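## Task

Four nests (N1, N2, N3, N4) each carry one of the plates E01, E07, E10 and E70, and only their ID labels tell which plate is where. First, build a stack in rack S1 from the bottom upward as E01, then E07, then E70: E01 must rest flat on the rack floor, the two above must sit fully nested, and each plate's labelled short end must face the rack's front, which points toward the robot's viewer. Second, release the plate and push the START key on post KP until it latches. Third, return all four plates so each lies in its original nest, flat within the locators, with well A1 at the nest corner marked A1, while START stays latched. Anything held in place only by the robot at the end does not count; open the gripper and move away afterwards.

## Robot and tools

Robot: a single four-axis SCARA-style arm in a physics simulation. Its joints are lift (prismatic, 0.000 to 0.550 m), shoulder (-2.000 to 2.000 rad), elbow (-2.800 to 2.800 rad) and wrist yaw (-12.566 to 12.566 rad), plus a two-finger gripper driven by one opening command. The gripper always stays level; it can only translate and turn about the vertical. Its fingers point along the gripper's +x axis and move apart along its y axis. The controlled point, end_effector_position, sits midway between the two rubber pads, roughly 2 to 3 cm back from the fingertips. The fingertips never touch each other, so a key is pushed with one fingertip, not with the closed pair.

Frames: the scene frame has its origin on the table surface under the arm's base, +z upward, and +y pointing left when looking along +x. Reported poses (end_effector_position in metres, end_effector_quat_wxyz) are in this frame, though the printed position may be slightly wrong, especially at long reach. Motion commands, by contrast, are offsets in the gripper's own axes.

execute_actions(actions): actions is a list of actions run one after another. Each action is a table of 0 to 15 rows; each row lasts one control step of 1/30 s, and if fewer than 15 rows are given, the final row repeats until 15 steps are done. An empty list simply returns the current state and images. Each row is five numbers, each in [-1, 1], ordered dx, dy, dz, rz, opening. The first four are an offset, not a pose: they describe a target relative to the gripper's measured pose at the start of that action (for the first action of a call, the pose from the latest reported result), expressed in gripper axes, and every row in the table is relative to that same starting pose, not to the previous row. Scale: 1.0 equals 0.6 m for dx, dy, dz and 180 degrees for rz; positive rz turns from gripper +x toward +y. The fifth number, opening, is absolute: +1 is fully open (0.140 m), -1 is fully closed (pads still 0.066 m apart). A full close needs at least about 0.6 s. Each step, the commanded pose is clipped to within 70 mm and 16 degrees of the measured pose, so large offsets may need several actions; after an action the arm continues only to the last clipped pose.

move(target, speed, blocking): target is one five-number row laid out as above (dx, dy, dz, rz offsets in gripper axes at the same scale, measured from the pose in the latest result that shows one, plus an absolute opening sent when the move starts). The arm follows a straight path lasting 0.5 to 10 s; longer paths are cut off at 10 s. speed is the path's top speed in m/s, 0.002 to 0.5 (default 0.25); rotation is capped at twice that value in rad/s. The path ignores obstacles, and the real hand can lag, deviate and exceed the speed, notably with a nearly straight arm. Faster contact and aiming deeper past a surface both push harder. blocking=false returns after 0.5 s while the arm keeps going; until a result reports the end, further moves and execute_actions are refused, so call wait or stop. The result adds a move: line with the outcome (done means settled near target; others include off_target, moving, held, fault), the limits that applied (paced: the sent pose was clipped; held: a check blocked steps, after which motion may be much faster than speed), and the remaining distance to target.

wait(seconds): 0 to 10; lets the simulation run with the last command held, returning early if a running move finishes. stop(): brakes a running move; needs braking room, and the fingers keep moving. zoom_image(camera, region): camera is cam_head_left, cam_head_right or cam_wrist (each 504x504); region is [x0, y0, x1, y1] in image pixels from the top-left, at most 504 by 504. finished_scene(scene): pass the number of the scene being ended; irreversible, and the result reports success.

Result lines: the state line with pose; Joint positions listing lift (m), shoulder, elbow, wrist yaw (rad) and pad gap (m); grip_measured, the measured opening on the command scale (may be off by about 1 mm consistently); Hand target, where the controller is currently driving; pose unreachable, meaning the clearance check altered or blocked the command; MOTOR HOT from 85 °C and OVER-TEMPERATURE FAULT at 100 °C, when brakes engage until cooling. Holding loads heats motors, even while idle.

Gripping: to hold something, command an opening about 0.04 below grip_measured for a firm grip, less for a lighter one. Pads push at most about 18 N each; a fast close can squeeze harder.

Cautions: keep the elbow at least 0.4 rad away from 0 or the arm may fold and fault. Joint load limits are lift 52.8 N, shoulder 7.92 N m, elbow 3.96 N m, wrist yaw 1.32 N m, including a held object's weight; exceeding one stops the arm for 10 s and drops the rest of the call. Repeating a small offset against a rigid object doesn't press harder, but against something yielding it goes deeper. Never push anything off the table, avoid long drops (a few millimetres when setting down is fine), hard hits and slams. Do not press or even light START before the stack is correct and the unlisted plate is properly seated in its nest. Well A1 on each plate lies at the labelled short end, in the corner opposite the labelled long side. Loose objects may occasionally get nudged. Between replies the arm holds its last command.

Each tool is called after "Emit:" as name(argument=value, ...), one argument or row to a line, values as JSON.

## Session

Emit:
execute_actions(
  actions=[],
)

Scene clock: 0.00 s.
end_effector_position=(+0.5745, +0.4494, +0.3589) grip_measured=+1.00 end_effector_quat_wxyz=(+0.895, +0.000, +0.000, +0.447)
Joint positions: [ 0.354  1.258  2.184 -2.516  0.14 ]
Hand target: +0.574, +0.449, +0.359; +0.895, +0.000, +0.000, +0.447
camera_calibration (this result's frames):
cam_wrist: T_world_to_cam=[[0.802372, -0.596823, -0.0014632, -0.182216], [-0.359658, -0.481566, -0.799212, 0.697713], [0.476284, 0.641792, -0.601047, -0.250409], [0, 0, 0, 1]] pos_world=[0.516409, 0.387954, 0.406847]

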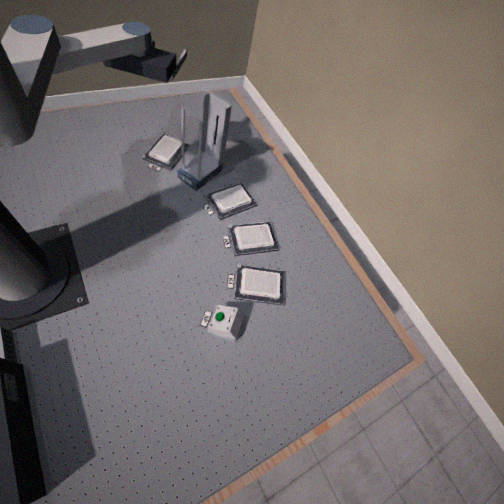

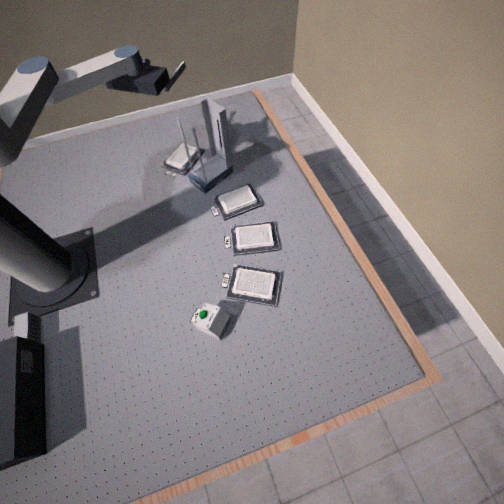

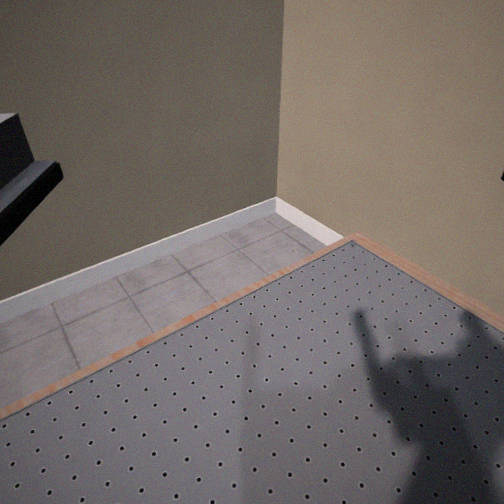

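Emit:
zoom_image(
  camera="cam_head_left",
  region=[130, 80, 300, 350],
)

Emit:
zoom_image(
  camera="cam_head_right",
  region=[140, 80, 310, 350],
)

Region (130, 80, 300, 350) of cam_head_left's 504x504 image, scaled by 1.867, with more detail than that image has; it fills the left 317 columns of this view, and the rest is white.

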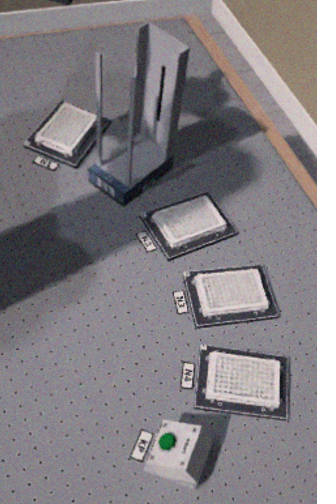

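Region (140, 80, 310, 350) of cam_head_right's 504x504 image, scaled by 1.867, with more detail than that image has; it fills the left 317 columns of this view, and the rest is white.

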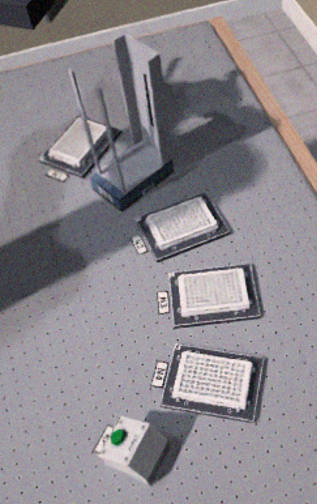

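Emit:
move(
  target=[-0.23597,-0.03473,-0.39983,-0.0504,0.0],
  speed=0.3,
)

Scene clock: 21.67 s.
end_effector_position=(+0.5061, +0.3235, +0.1190) grip_measured=+0.00 end_effector_quat_wxyz=(+0.927, +0.000, +0.000, +0.374)
Joint positions: [ 0.114  1.584  1.332 -2.149  0.103]
Hand target: +0.506, +0.324, +0.119; +0.927, +0.000, +0.000, +0.374
Off the commanded pose: 0.000 m, 0 deg.
move: done
camera_calibration (this result's frames):
cam_wrist: T_world_to_cam=[[0.697918, -0.716176, -0.0014632, -0.111286], [-0.431273, -0.418645, -0.799212, 0.436607], [0.571764, 0.558416, -0.601047, -0.302633], [0, 0, 0, 1]] pos_world=[0.439, 0.272078, 0.166882]

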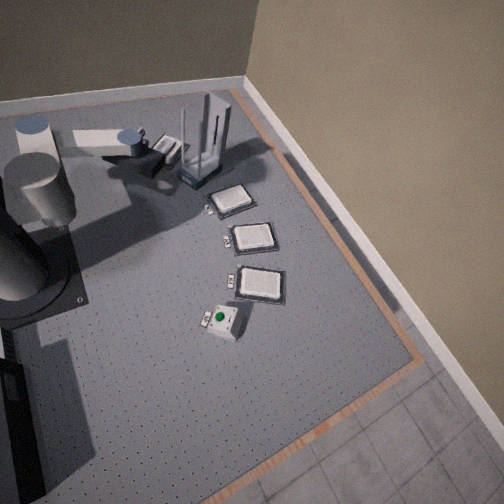

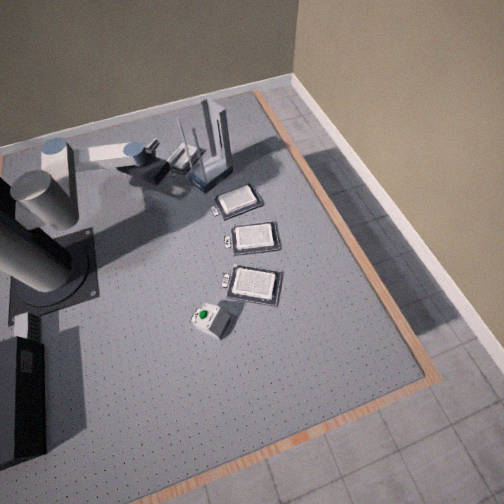

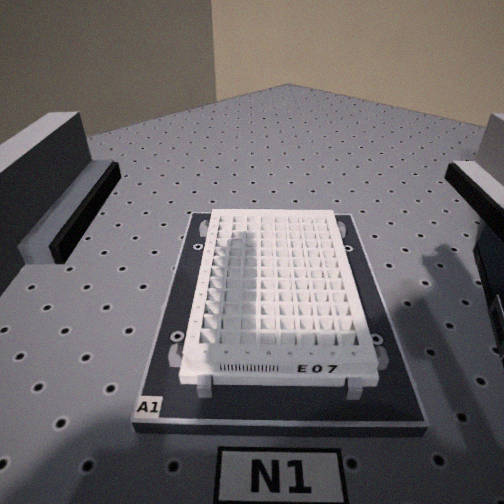

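Emit:
zoom_image(
  camera="cam_wrist",
  region=[125, 195, 435, 445],
)

Region (125, 195, 435, 445) of cam_wrist's 504x504 image, scaled by 1.626, with more detail than that image has; it fills the top 406 rows of this view, and the rest is white.

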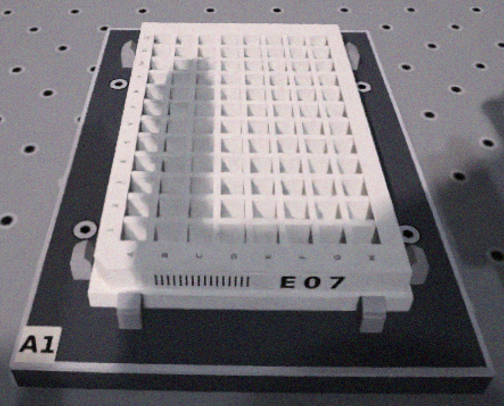

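Emit:
zoom_image(
  camera="cam_wrist",
  region=[190, 195, 360, 245],
)

Emit:
zoom_image(
  camera="cam_wrist",
  region=[160, 330, 260, 405],
)

Emit:
zoom_image(
  camera="cam_wrist",
  region=[300, 330, 400, 405],
)

Region (190, 195, 360, 245) of cam_wrist's 504x504 image, scaled by 2.965, with more detail than that image has; it fills the top 148 rows of this view, and the rest is white.

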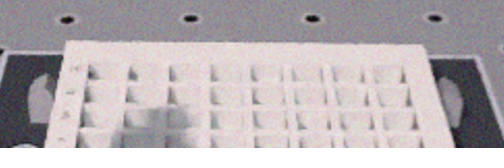

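Region (160, 330, 260, 405) of cam_wrist's 504x504 image, scaled by 5.040, with more detail than that image has; it fills the top 378 rows of this view, and the rest is white.

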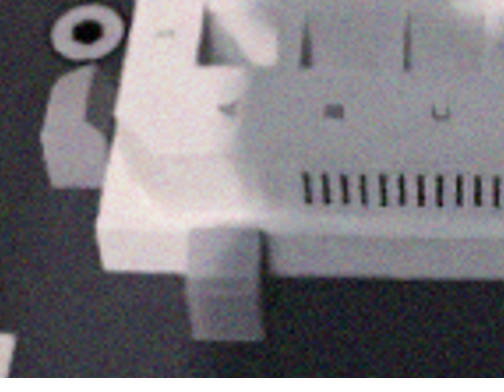

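Region (300, 330, 400, 405) of cam_wrist's 504x504 image, scaled by 5.040, with more detail than that image has; it fills the top 378 rows of this view, and the rest is white.

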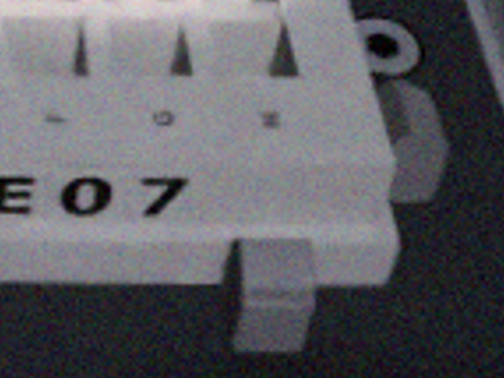

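Emit:
move(
  target=[-0.1,0,0,-0.105,0.0],
  speed=0.25,
)

Scene clock: 52.83 s.
end_effector_position=(+0.4628, +0.2819, +0.1190) grip_measured=+0.00 end_effector_quat_wxyz=(+0.976, +0.000, +0.000, +0.217)
Joint positions: [ 0.114  1.839  1.103 -2.505  0.103]
Hand target: +0.463, +0.282, +0.119; +0.976, +0.000, +0.000, +0.217
Off the commanded pose: 0.000 m, 0 deg.
move: done
camera_calibration (this result's frames):
cam_wrist: T_world_to_cam=[[0.428601, -0.903493, -0.0014632, 0.0665093], [-0.543544, -0.256553, -0.799212, 0.40678], [0.721707, 0.343338, -0.601047, -0.263403], [0, 0, 0, 1]] pos_world=[0.382697, 0.254888, 0.166883]

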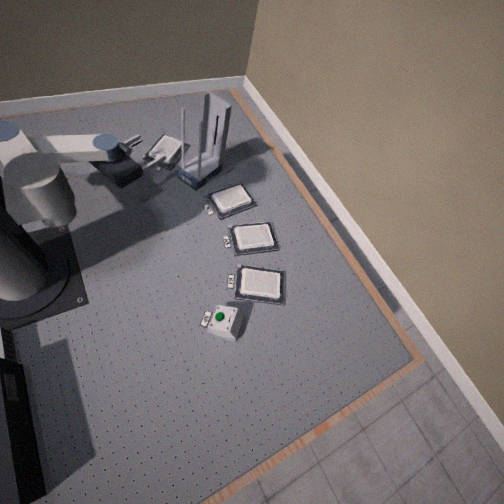

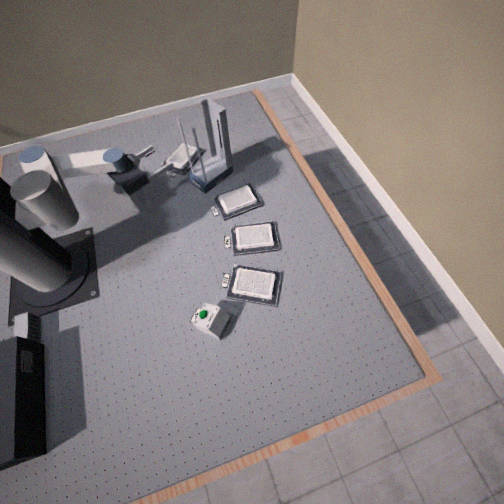

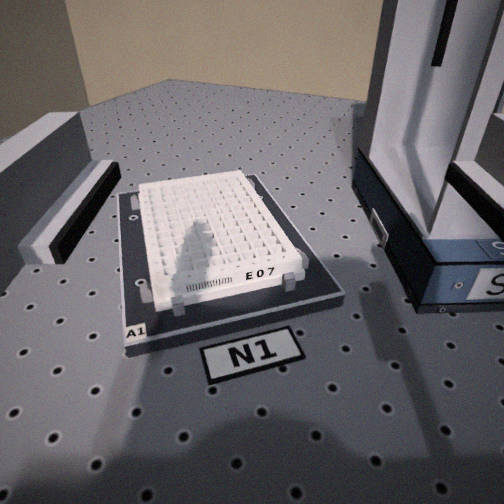

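Emit:
move(
  target=[0.04,-0.2083,-0.0748,0,0.0],
  speed=0.2,
)

Scene clock: 63.97 s.
end_effector_position=(+0.5375, +0.1788, +0.0741) grip_measured=+0.00 end_effector_quat_wxyz=(+0.976, +0.000, +0.000, +0.217)
Joint positions: [ 0.069  1.381  1.056 -2.     0.103]
Hand target: +0.538, +0.179, +0.074; +0.976, +0.000, +0.000, +0.217
Off the commanded pose: 0.000 m, 0 deg.
move: done
camera_calibration (this result's frames):
cam_wrist: T_world_to_cam=[[0.428041, -0.903758, -0.0014632, -0.0583837], [-0.543703, -0.256216, -0.799212, 0.385073], [0.72192, 0.342891, -0.601047, -0.308993], [0, 0, 0, 1]] pos_world=[0.457424, 0.151848, 0.12195]

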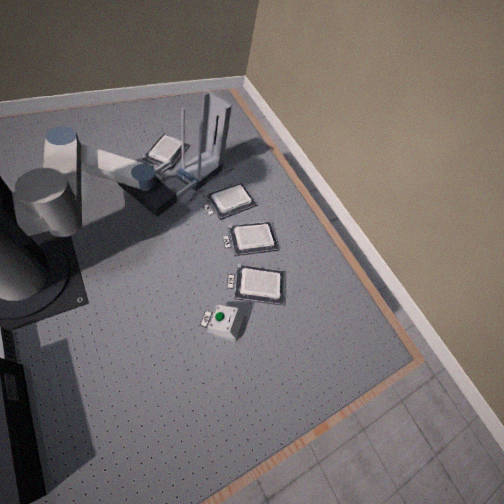

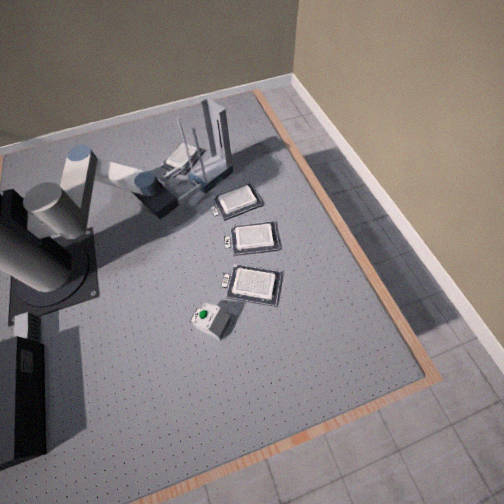

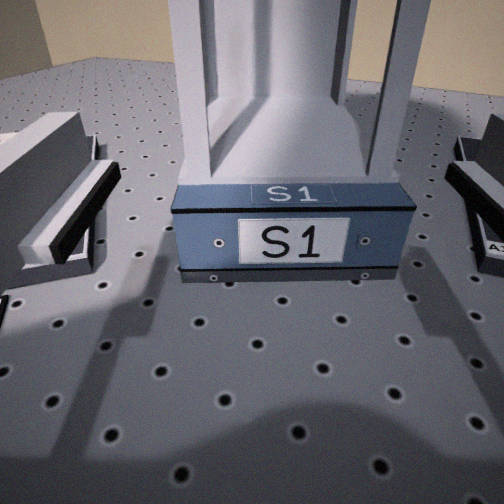

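Emit:
zoom_image(
  camera="cam_wrist",
  region=[160, 80, 430, 290],
)

Region (160, 80, 430, 290) of cam_wrist's 504x504 image, scaled by 1.867, with more detail than that image has.

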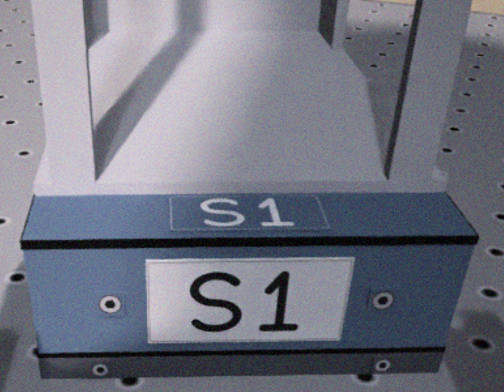

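Emit:
zoom_image(
  camera="cam_wrist",
  region=[190, 80, 370, 130],
)

Emit:
zoom_image(
  camera="cam_wrist",
  region=[165, 160, 245, 220],
)

Emit:
zoom_image(
  camera="cam_wrist",
  region=[345, 160, 425, 220],
)

Region (190, 80, 370, 130) of cam_wrist's 504x504 image, scaled by 2.800, with more detail than that image has.

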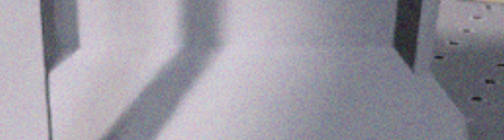

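Region (165, 160, 245, 220) of cam_wrist's 504x504 image, scaled by 6.300, with more detail than that image has; it fills the top 378 rows of this view, and the rest is white.

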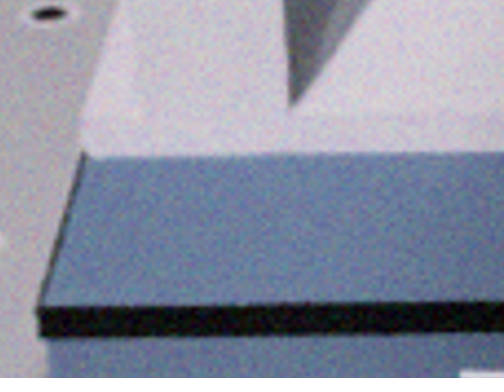

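Region (345, 160, 425, 220) of cam_wrist's 504x504 image, scaled by 6.300, with more detail than that image has; it fills the top 378 rows of this view, and the rest is white.

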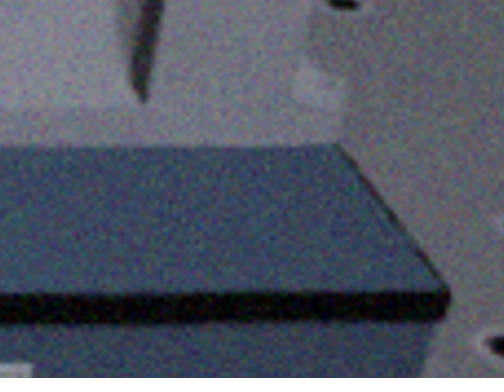

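Emit:
move(
  target=[-0.00719,-0.24005,0.09317,-0.1059,0.0],
  speed=0.25,
)

Scene clock: 127.40 s.
end_effector_position=(+0.5946, +0.0464, +0.1300) grip_measured=+0.00 end_effector_quat_wxyz=(+0.999, +0.000, +0.000, +0.052)
Joint positions: [ 0.125  0.995  1.138 -2.029  0.103]
Hand target: +0.595, +0.047, +0.130; +0.999, +0.000, +0.000, +0.052
Off the commanded pose: 0.000 m, 0 deg.
move: done
camera_calibration (this result's frames):
cam_wrist: T_world_to_cam=[[0.109175, -0.994021, -0.0014632, -0.00854921], [-0.597583, -0.0644569, -0.799212, 0.450052], [0.79434, 0.0881282, -0.601047, -0.302399], [0, 0, 0, 1]] pos_world=[0.510084, 0.0471607, 0.177919]

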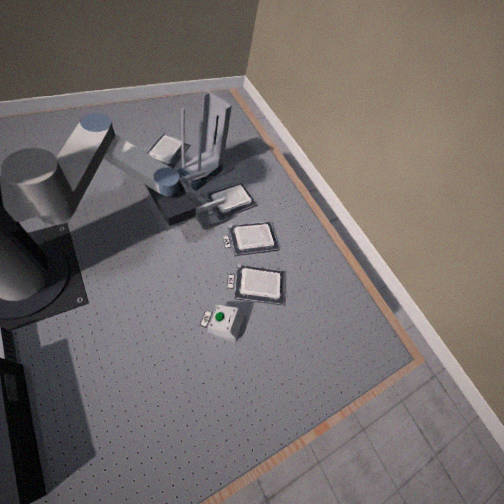

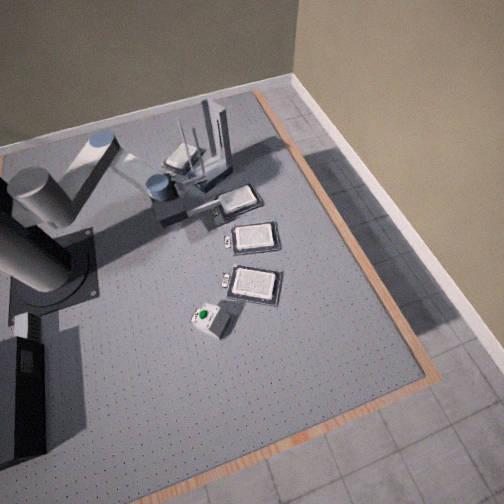

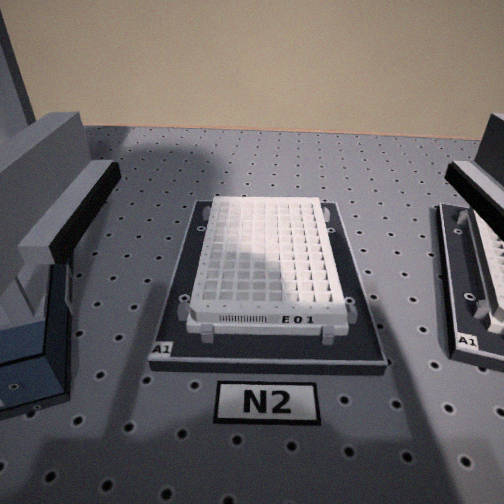

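N2 = E01 (first plate). Measure its pose.

Emit:
zoom_image(
  camera="cam_wrist",
  region=[195, 185, 345, 225],
)

Emit:
zoom_image(
  camera="cam_wrist",
  region=[170, 290, 250, 350],
)

Emit:
zoom_image(
  camera="cam_wrist",
  region=[285, 290, 365, 350],
)

Region (195, 185, 345, 225) of cam_wrist's 504x504 image, scaled by 3.360, with more detail than that image has; it fills the top 134 rows of this view, and the rest is white.

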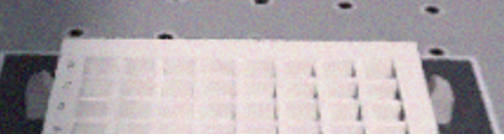

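Region (170, 290, 250, 350) of cam_wrist's 504x504 image, scaled by 6.300, with more detail than that image has; it fills the top 378 rows of this view, and the rest is white.

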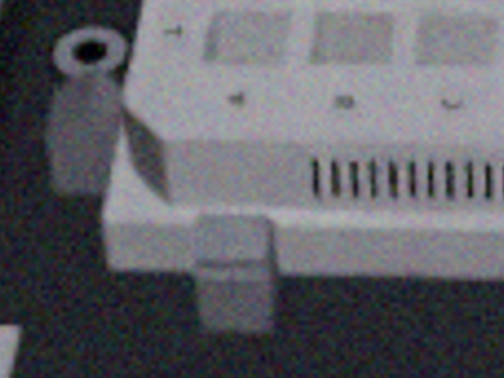

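Region (285, 290, 365, 350) of cam_wrist's 504x504 image, scaled by 6.300, with more detail than that image has; it fills the top 378 rows of this view, and the rest is white.

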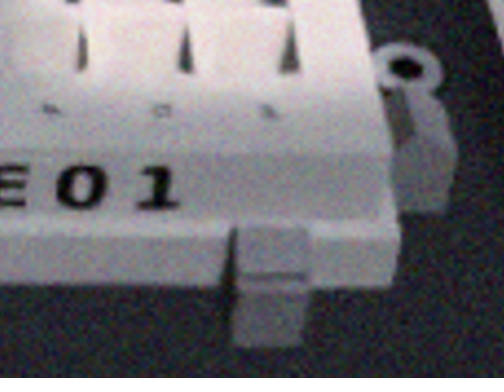

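Emit:
move(
  target=[0.18058,0.00155,-0.13,-0.00723,0.0],
  speed=0.2,
)

Emit:
move(
  target=[0,0,-0.0292,0,0.0],
  speed=0.04,
)

Scene clock: 149.03 s.
end_effector_position=(+0.7023, +0.0587, +0.0520) grip_measured=+0.00 end_effector_quat_wxyz=(+0.999, +0.000, +0.000, +0.041)
Joint positions: [ 0.047  0.777  1.695 -2.39   0.103]
Hand target: +0.702, +0.059, +0.052; +0.999, +0.000, +0.000, +0.041
Off the commanded pose: 0.000 m, 0 deg.
move: done
camera_calibration (this result's frames):
cam_wrist: T_world_to_cam=[[0.0868256, -0.996222, -0.0014632, 0.00756118], [-0.598879, -0.0510214, -0.799212, 0.452937], [0.796119, 0.0702683, -0.601047, -0.436159], [0, 0, 0, 1]] pos_world=[0.617832, 0.0612902, 0.0998524]

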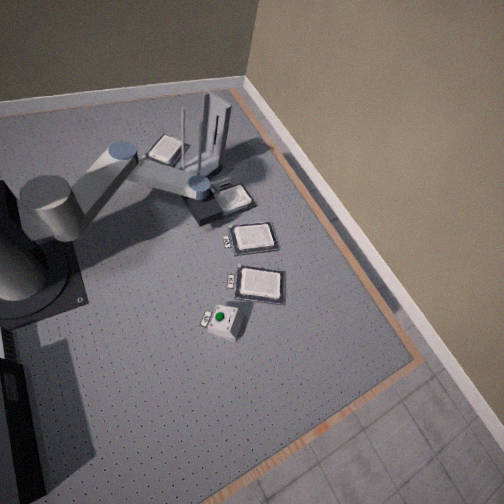

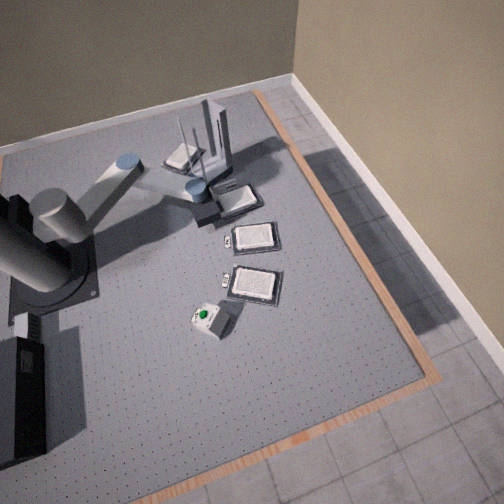

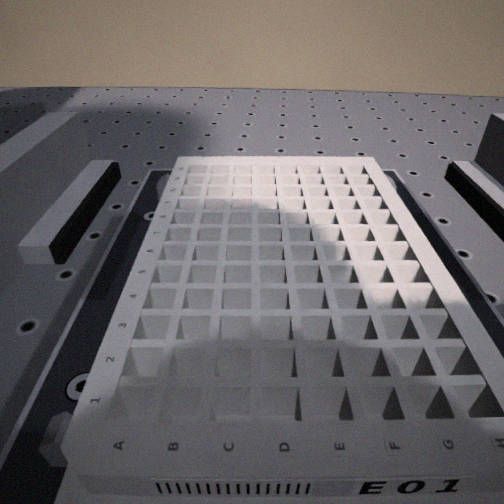

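Scene clock: 149.73 s.
end_effector_position=(+0.7023, +0.0587, +0.0344) grip_measured=+0.00 end_effector_quat_wxyz=(+0.999, +0.000, +0.000, +0.041)
Joint positions: [ 0.029  0.777  1.695 -2.39   0.103]
Hand target: +0.702, +0.059, +0.034; +0.999, +0.000, +0.000, +0.041
Off the commanded pose: 0.000 m, 0 deg.
move: done
camera_calibration (this result's frames):
cam_wrist: T_world_to_cam=[[0.0868209, -0.996223, -0.0014632, 0.00753729], [-0.59888, -0.0510186, -0.799212, 0.438881], [0.796119, 0.0702646, -0.601047, -0.446728], [0, 0, 0, 1]] pos_world=[0.617832, 0.0612891, 0.0822656]

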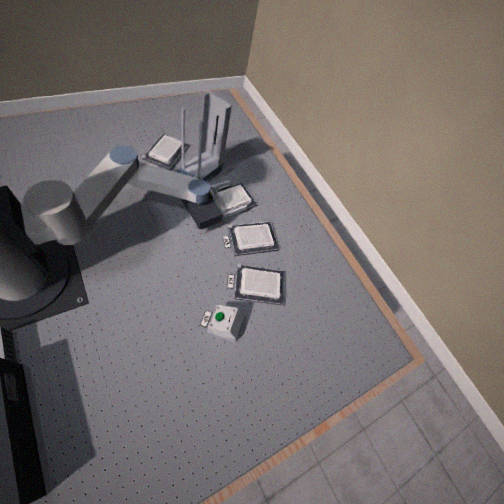

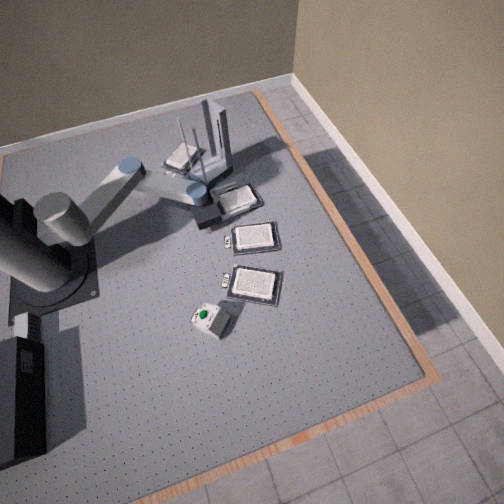

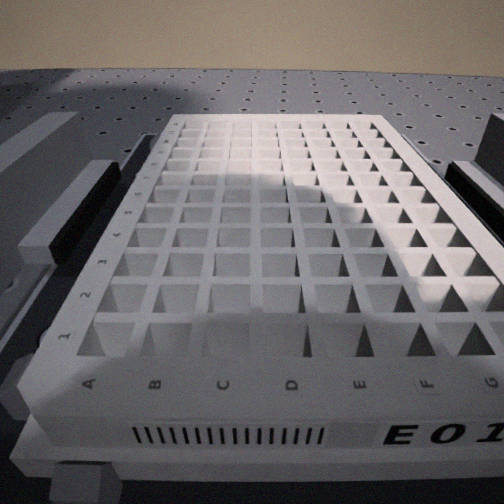

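Emit:
zoom_image(
  camera="cam_wrist",
  region=[0, 400, 160, 504],
)

Emit:
zoom_image(
  camera="cam_wrist",
  region=[160, 100, 400, 160],
)

Region (0, 400, 160, 504) of cam_wrist's 504x504 image, scaled by 3.150, with more detail than that image has; it fills the top 328 rows of this view, and the rest is white.

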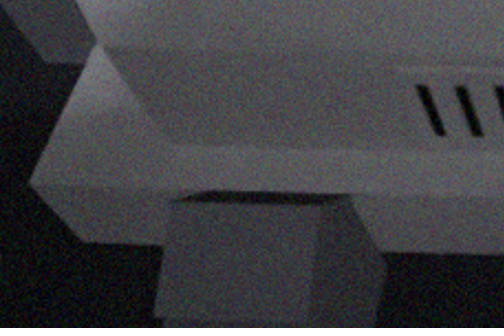

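Region (160, 100, 400, 160) of cam_wrist's 504x504 image, scaled by 2.100, with more detail than that image has; it fills the top 126 rows of this view, and the rest is white.

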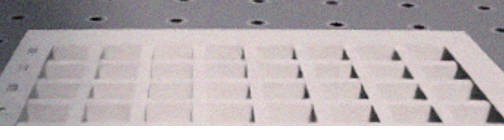

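Emit:
execute_actions(
  actions=[
    [[-0.00083,0.00013,0,0.00056,-0.3]],
    [[0,0,0,0,-0.5]],
    [[0,0,0,0,-0.52],[0,0,0,0,-0.53],[0,0,0,0,-0.54],[0,0,0,0,-0.55],[0,0,0,0,-0.56],[0,0,0,0,-0.57],[0,0,0,0,-0.58],[0,0,0,0,-0.59],[0,0,0,0,-0.6]],
  ],
)

Emit:
zoom_image(
  camera="cam_wrist",
  region=[0, 400, 160, 504],
)

Emit:
zoom_image(
  camera="cam_wrist",
  region=[160, 100, 400, 160],
)

Scene clock: 163.90 s.
end_effector_position=(+0.7018, +0.0587, +0.0344) grip_measured=-0.56 end_effector_quat_wxyz=(+0.999, +0.000, +0.000, +0.042)
Joint positions: [ 0.029  0.778  1.692 -2.387  0.082]
Hand target: +0.702, +0.059, +0.034; +0.999, +0.000, +0.000, +0.042
Off the commanded pose: 0.000 m, 0 deg.
camera_calibration (this result's frames):
cam_wrist: T_world_to_cam=[[0.0883591, -0.996088, -0.0014632, 0.00648368], [-0.5988, -0.0519433, -0.799212, 0.438586], [0.796009, 0.0714938, -0.601047, -0.446331], [0, 0, 0, 1]] pos_world=[0.617336, 0.0611498, 0.0822668]

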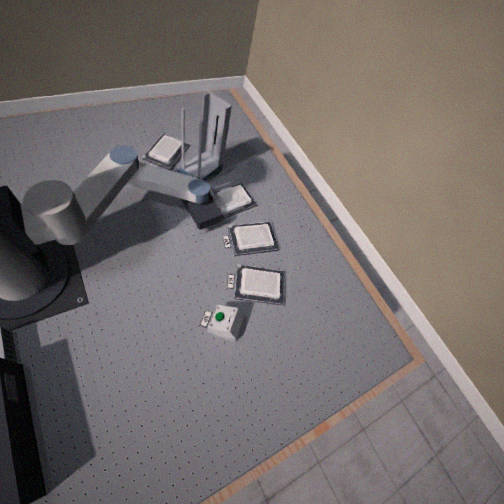

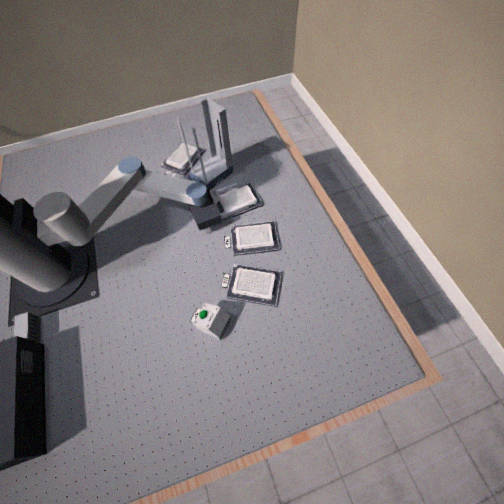

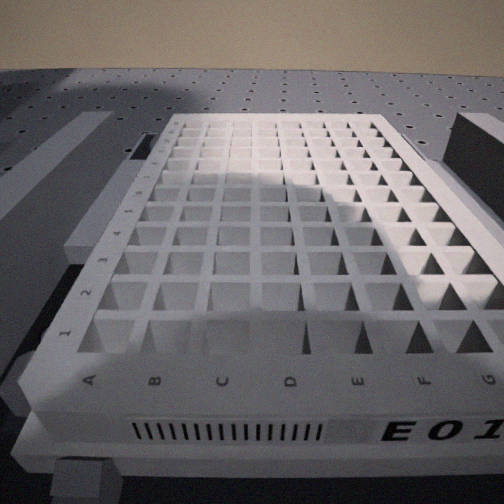

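Region (0, 400, 160, 504) of cam_wrist's 504x504 image, scaled by 3.150, with more detail than that image has; it fills the top 328 rows of this view, and the rest is white.

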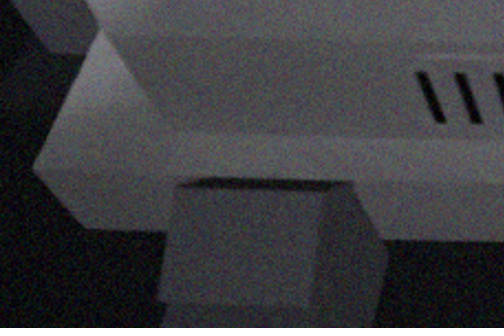

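Region (160, 100, 400, 160) of cam_wrist's 504x504 image, scaled by 2.100, with more detail than that image has; it fills the top 126 rows of this view, and the rest is white.

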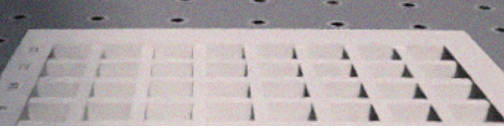

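Emit:
move(
  target=[0,0,0.02,0,-0.6],
  speed=0.04,
)

Emit:
move(
  target=[0,0,0.4727,0,-0.6],
  speed=0.3,
)

Scene clock: 168.50 s.
end_effector_position=(+0.7018, +0.0587, +0.0464) grip_measured=-0.56 end_effector_quat_wxyz=(+0.999, +0.000, +0.000, +0.042)
Joint positions: [ 0.041  0.778  1.692 -2.387  0.082]
Hand target: +0.702, +0.059, +0.046; +0.999, +0.000, +0.000, +0.042
Off the commanded pose: 0.000 m, 0 deg.
move: done
camera_calibration (this result's frames):
cam_wrist: T_world_to_cam=[[0.0883595, -0.996088, -0.0014632, 0.00650123], [-0.5988, -0.0519435, -0.799212, 0.448211], [0.796009, 0.0714942, -0.601047, -0.439093], [0, 0, 0, 1]] pos_world=[0.617336, 0.06115, 0.0943096]

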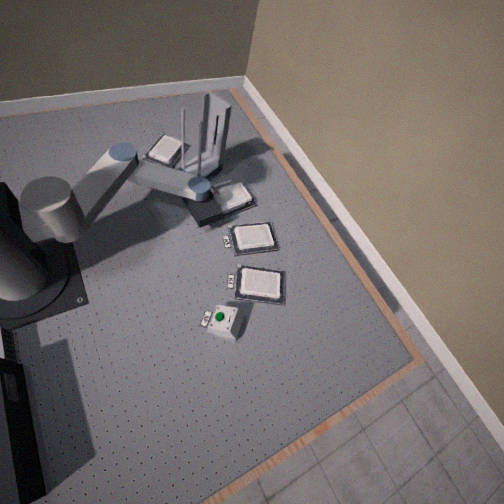

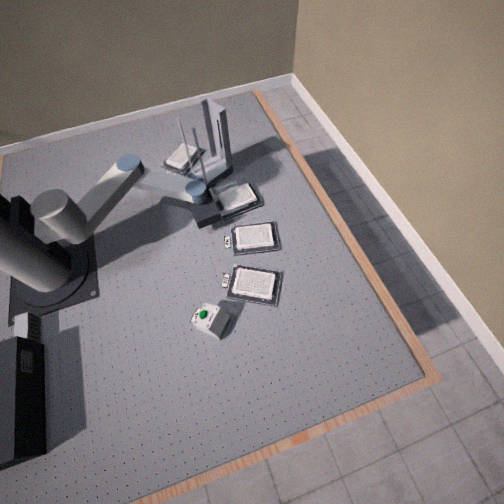

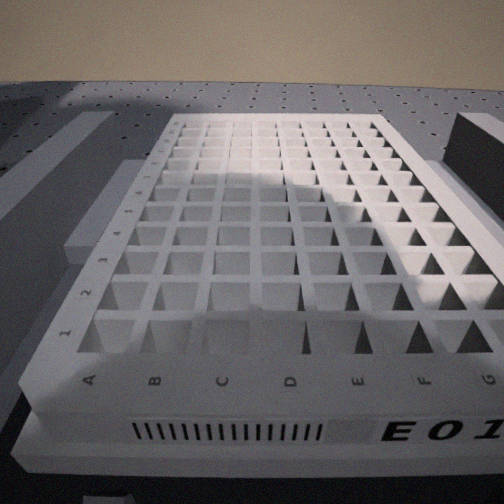

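Scene clock: 169.90 s.
end_effector_position=(+0.7018, +0.0587, +0.3301) grip_measured=-0.56 end_effector_quat_wxyz=(+0.999, +0.000, +0.000, +0.042)
Joint positions: [ 0.325  0.778  1.692 -2.387  0.082]
Hand target: +0.702, +0.059, +0.330; +0.999, +0.000, +0.000, +0.042
Off the commanded pose: 0.000 m, 0 deg.
move: done
camera_calibration (this result's frames):
cam_wrist: T_world_to_cam=[[0.0884048, -0.996084, -0.0014632, 0.00689725], [-0.598798, -0.0519707, -0.799212, 0.674931], [0.796006, 0.0715304, -0.601047, -0.268598], [0, 0, 0, 1]] pos_world=[0.617343, 0.0611598, 0.377984]

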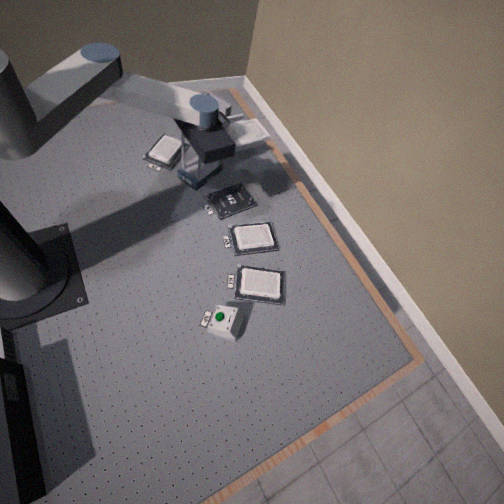

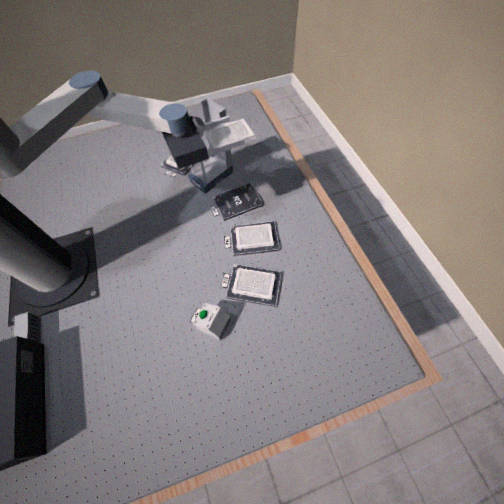

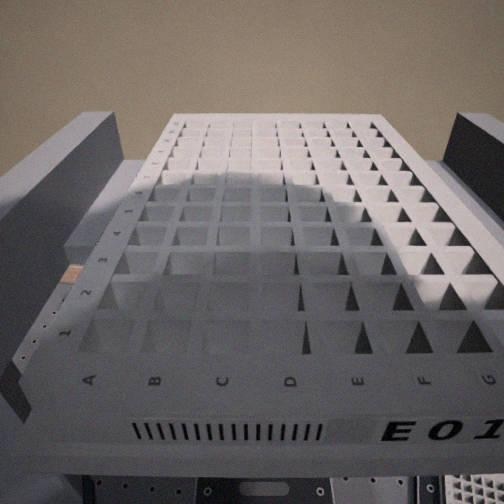

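Emit:
move(
  target=[-0.05782,0.288,-0.0097,0.12119,-0.6],
  speed=0.2,
)

Scene clock: 177.13 s.
end_effector_position=(+0.6528, +0.2281, +0.3243) grip_measured=-0.56 end_effector_quat_wxyz=(+0.973, +0.000, +0.000, +0.230)
Joint positions: [ 0.319  1.097  1.688 -2.321  0.082]
Hand target: +0.653, +0.228, +0.324; +0.973, +0.000, +0.000, +0.230
Off the commanded pose: 0.000 m, 0 deg.
move: done
camera_calibration (this result's frames):
cam_wrist: T_world_to_cam=[[0.452786, -0.891618, -0.0014632, -0.0816858], [-0.536435, -0.271103, -0.799212, 0.659033], [0.712195, 0.362657, -0.601047, -0.256874], [0, 0, 0, 1]] pos_world=[0.573459, 0.198991, 0.372195]

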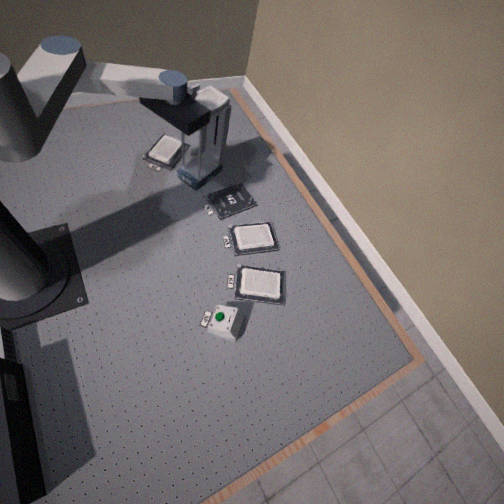

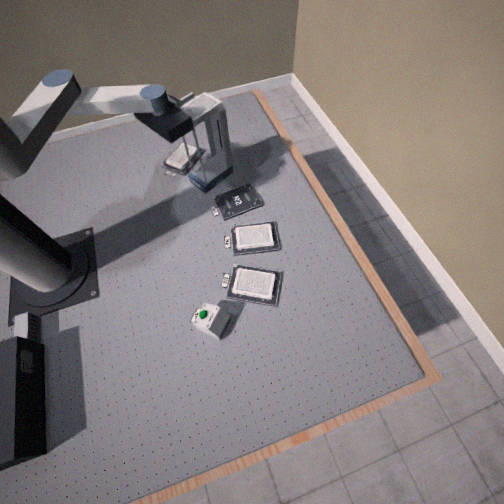

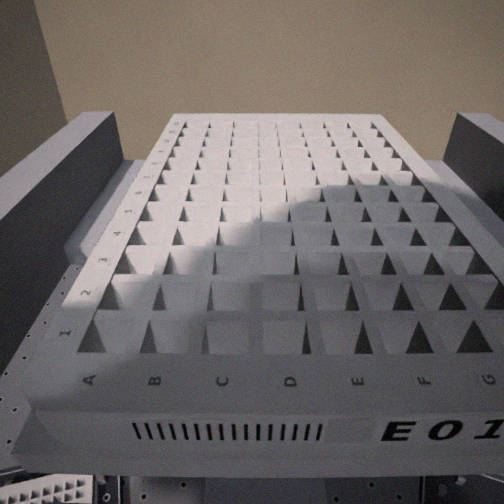

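Emit:
zoom_image(
  camera="cam_wrist",
  region=[0, 440, 504, 504],
)

Region (0, 440, 504, 504) of cam_wrist's 504x504 image, scaled by 1.000; it fills the top 64 rows of this view, and the rest is white.

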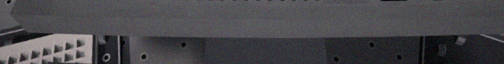

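Emit:
move(
  target=[0,0,-0.0105,0,-0.6],
  speed=0.03,
)

Emit:
zoom_image(
  camera="cam_wrist",
  region=[0, 420, 168, 504],
)

Emit:
zoom_image(
  camera="cam_wrist",
  region=[336, 420, 504, 504],
)

Scene clock: 182.37 s.
end_effector_position=(+0.6528, +0.2281, +0.3180) grip_measured=-0.56 end_effector_quat_wxyz=(+0.973, +0.000, +0.000, +0.230)
Joint positions: [ 0.313  1.097  1.688 -2.321  0.082]
Hand target: +0.653, +0.228, +0.318; +0.973, +0.000, +0.000, +0.230
Off the commanded pose: 0.000 m, 0 deg.
move: done
camera_calibration (this result's frames):
cam_wrist: T_world_to_cam=[[0.452725, -0.891649, -0.0014632, -0.0816737], [-0.536454, -0.271067, -0.799212, 0.653991], [0.71222, 0.362608, -0.601047, -0.260665], [0, 0, 0, 1]] pos_world=[0.573463, 0.198971, 0.365886]

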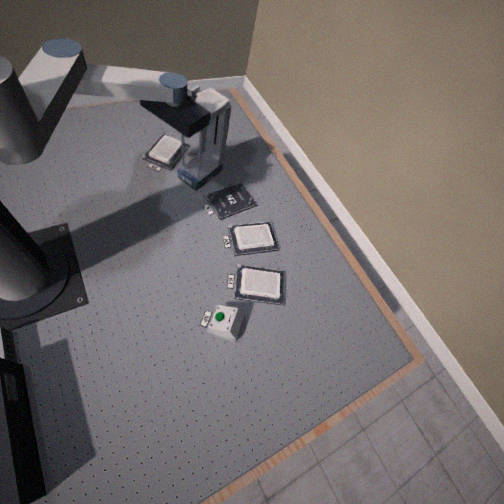

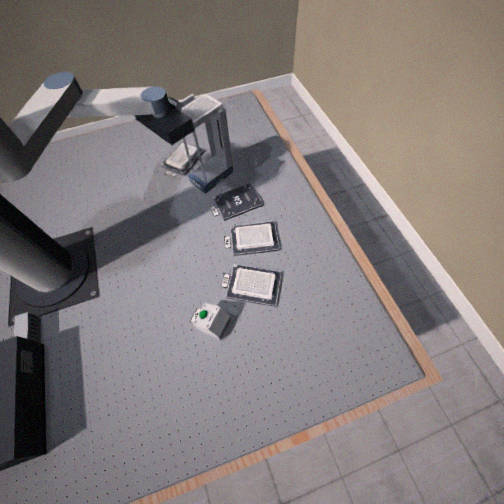

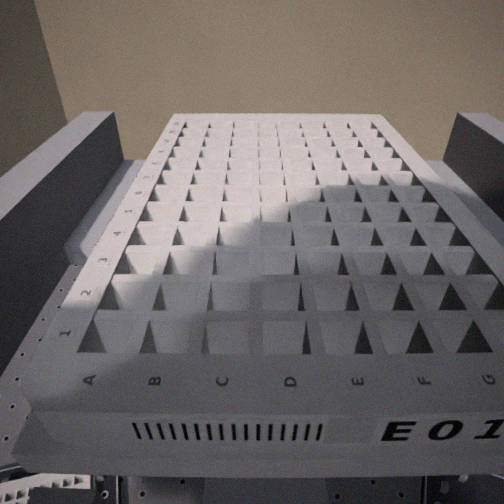

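Region (0, 420, 168, 504) of cam_wrist's 504x504 image, scaled by 3.000, with more detail than that image has.

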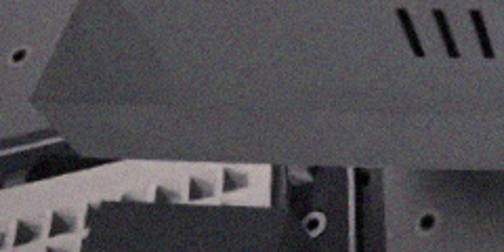

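Region (336, 420, 504, 504) of cam_wrist's 504x504 image, scaled by 3.000, with more detail than that image has.

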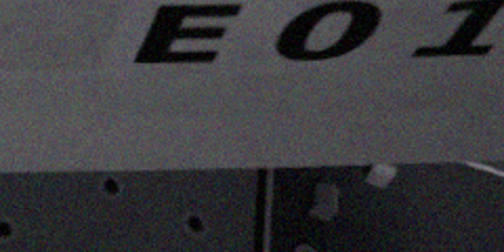

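Emit:
move(
  target=[-0.0003,0,-0.0117,0,-0.6],
  speed=0.01,
)

Emit:
zoom_image(
  camera="cam_wrist",
  region=[0, 420, 168, 504],
)

Scene clock: 200.27 s.
end_effector_position=(+0.6527, +0.2280, +0.3110) grip_measured=-0.56 end_effector_quat_wxyz=(+0.973, +0.000, +0.000, +0.230)
Joint positions: [ 0.306  1.097  1.687 -2.32   0.082]
Hand target: +0.653, +0.228, +0.311; +0.973, +0.000, +0.000, +0.230
Off the commanded pose: 0.000 m, 0 deg.
move: done
camera_calibration (this result's frames):
cam_wrist: T_world_to_cam=[[0.452497, -0.891765, -0.0014632, -0.0815788], [-0.536523, -0.27093, -0.799212, 0.648303], [0.712313, 0.362426, -0.601047, -0.264783], [0, 0, 0, 1]] pos_world=[0.573353, 0.19886, 0.358865]

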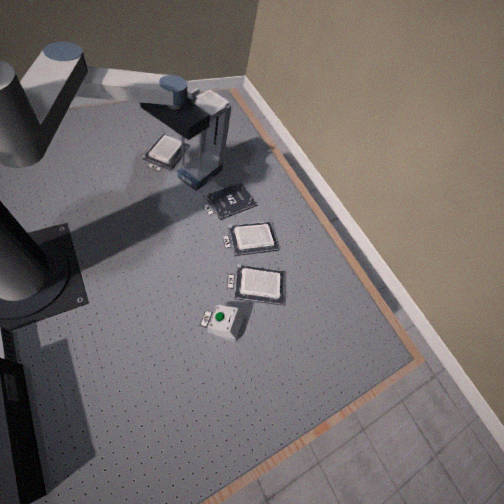

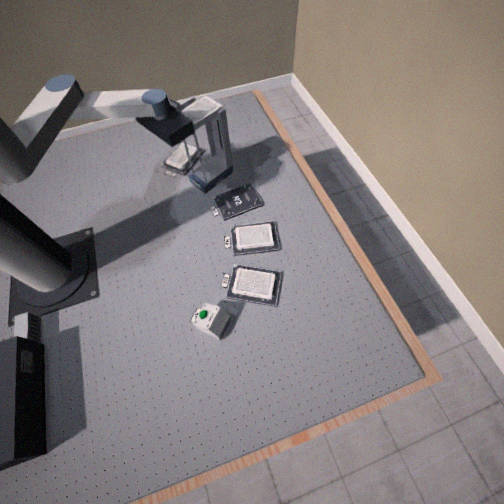

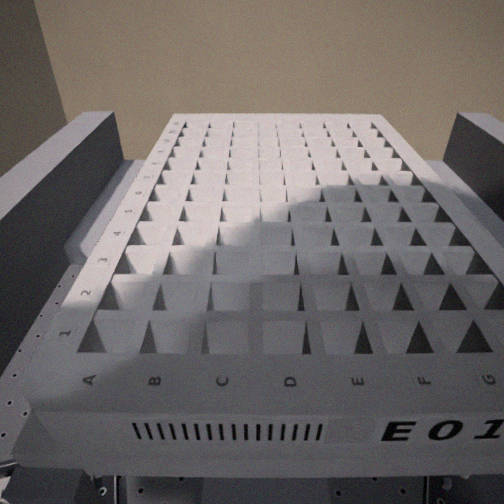

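Region (0, 420, 168, 504) of cam_wrist's 504x504 image, scaled by 3.000, with more detail than that image has.

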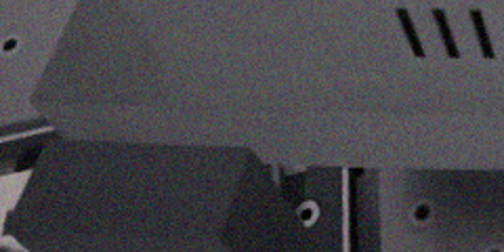

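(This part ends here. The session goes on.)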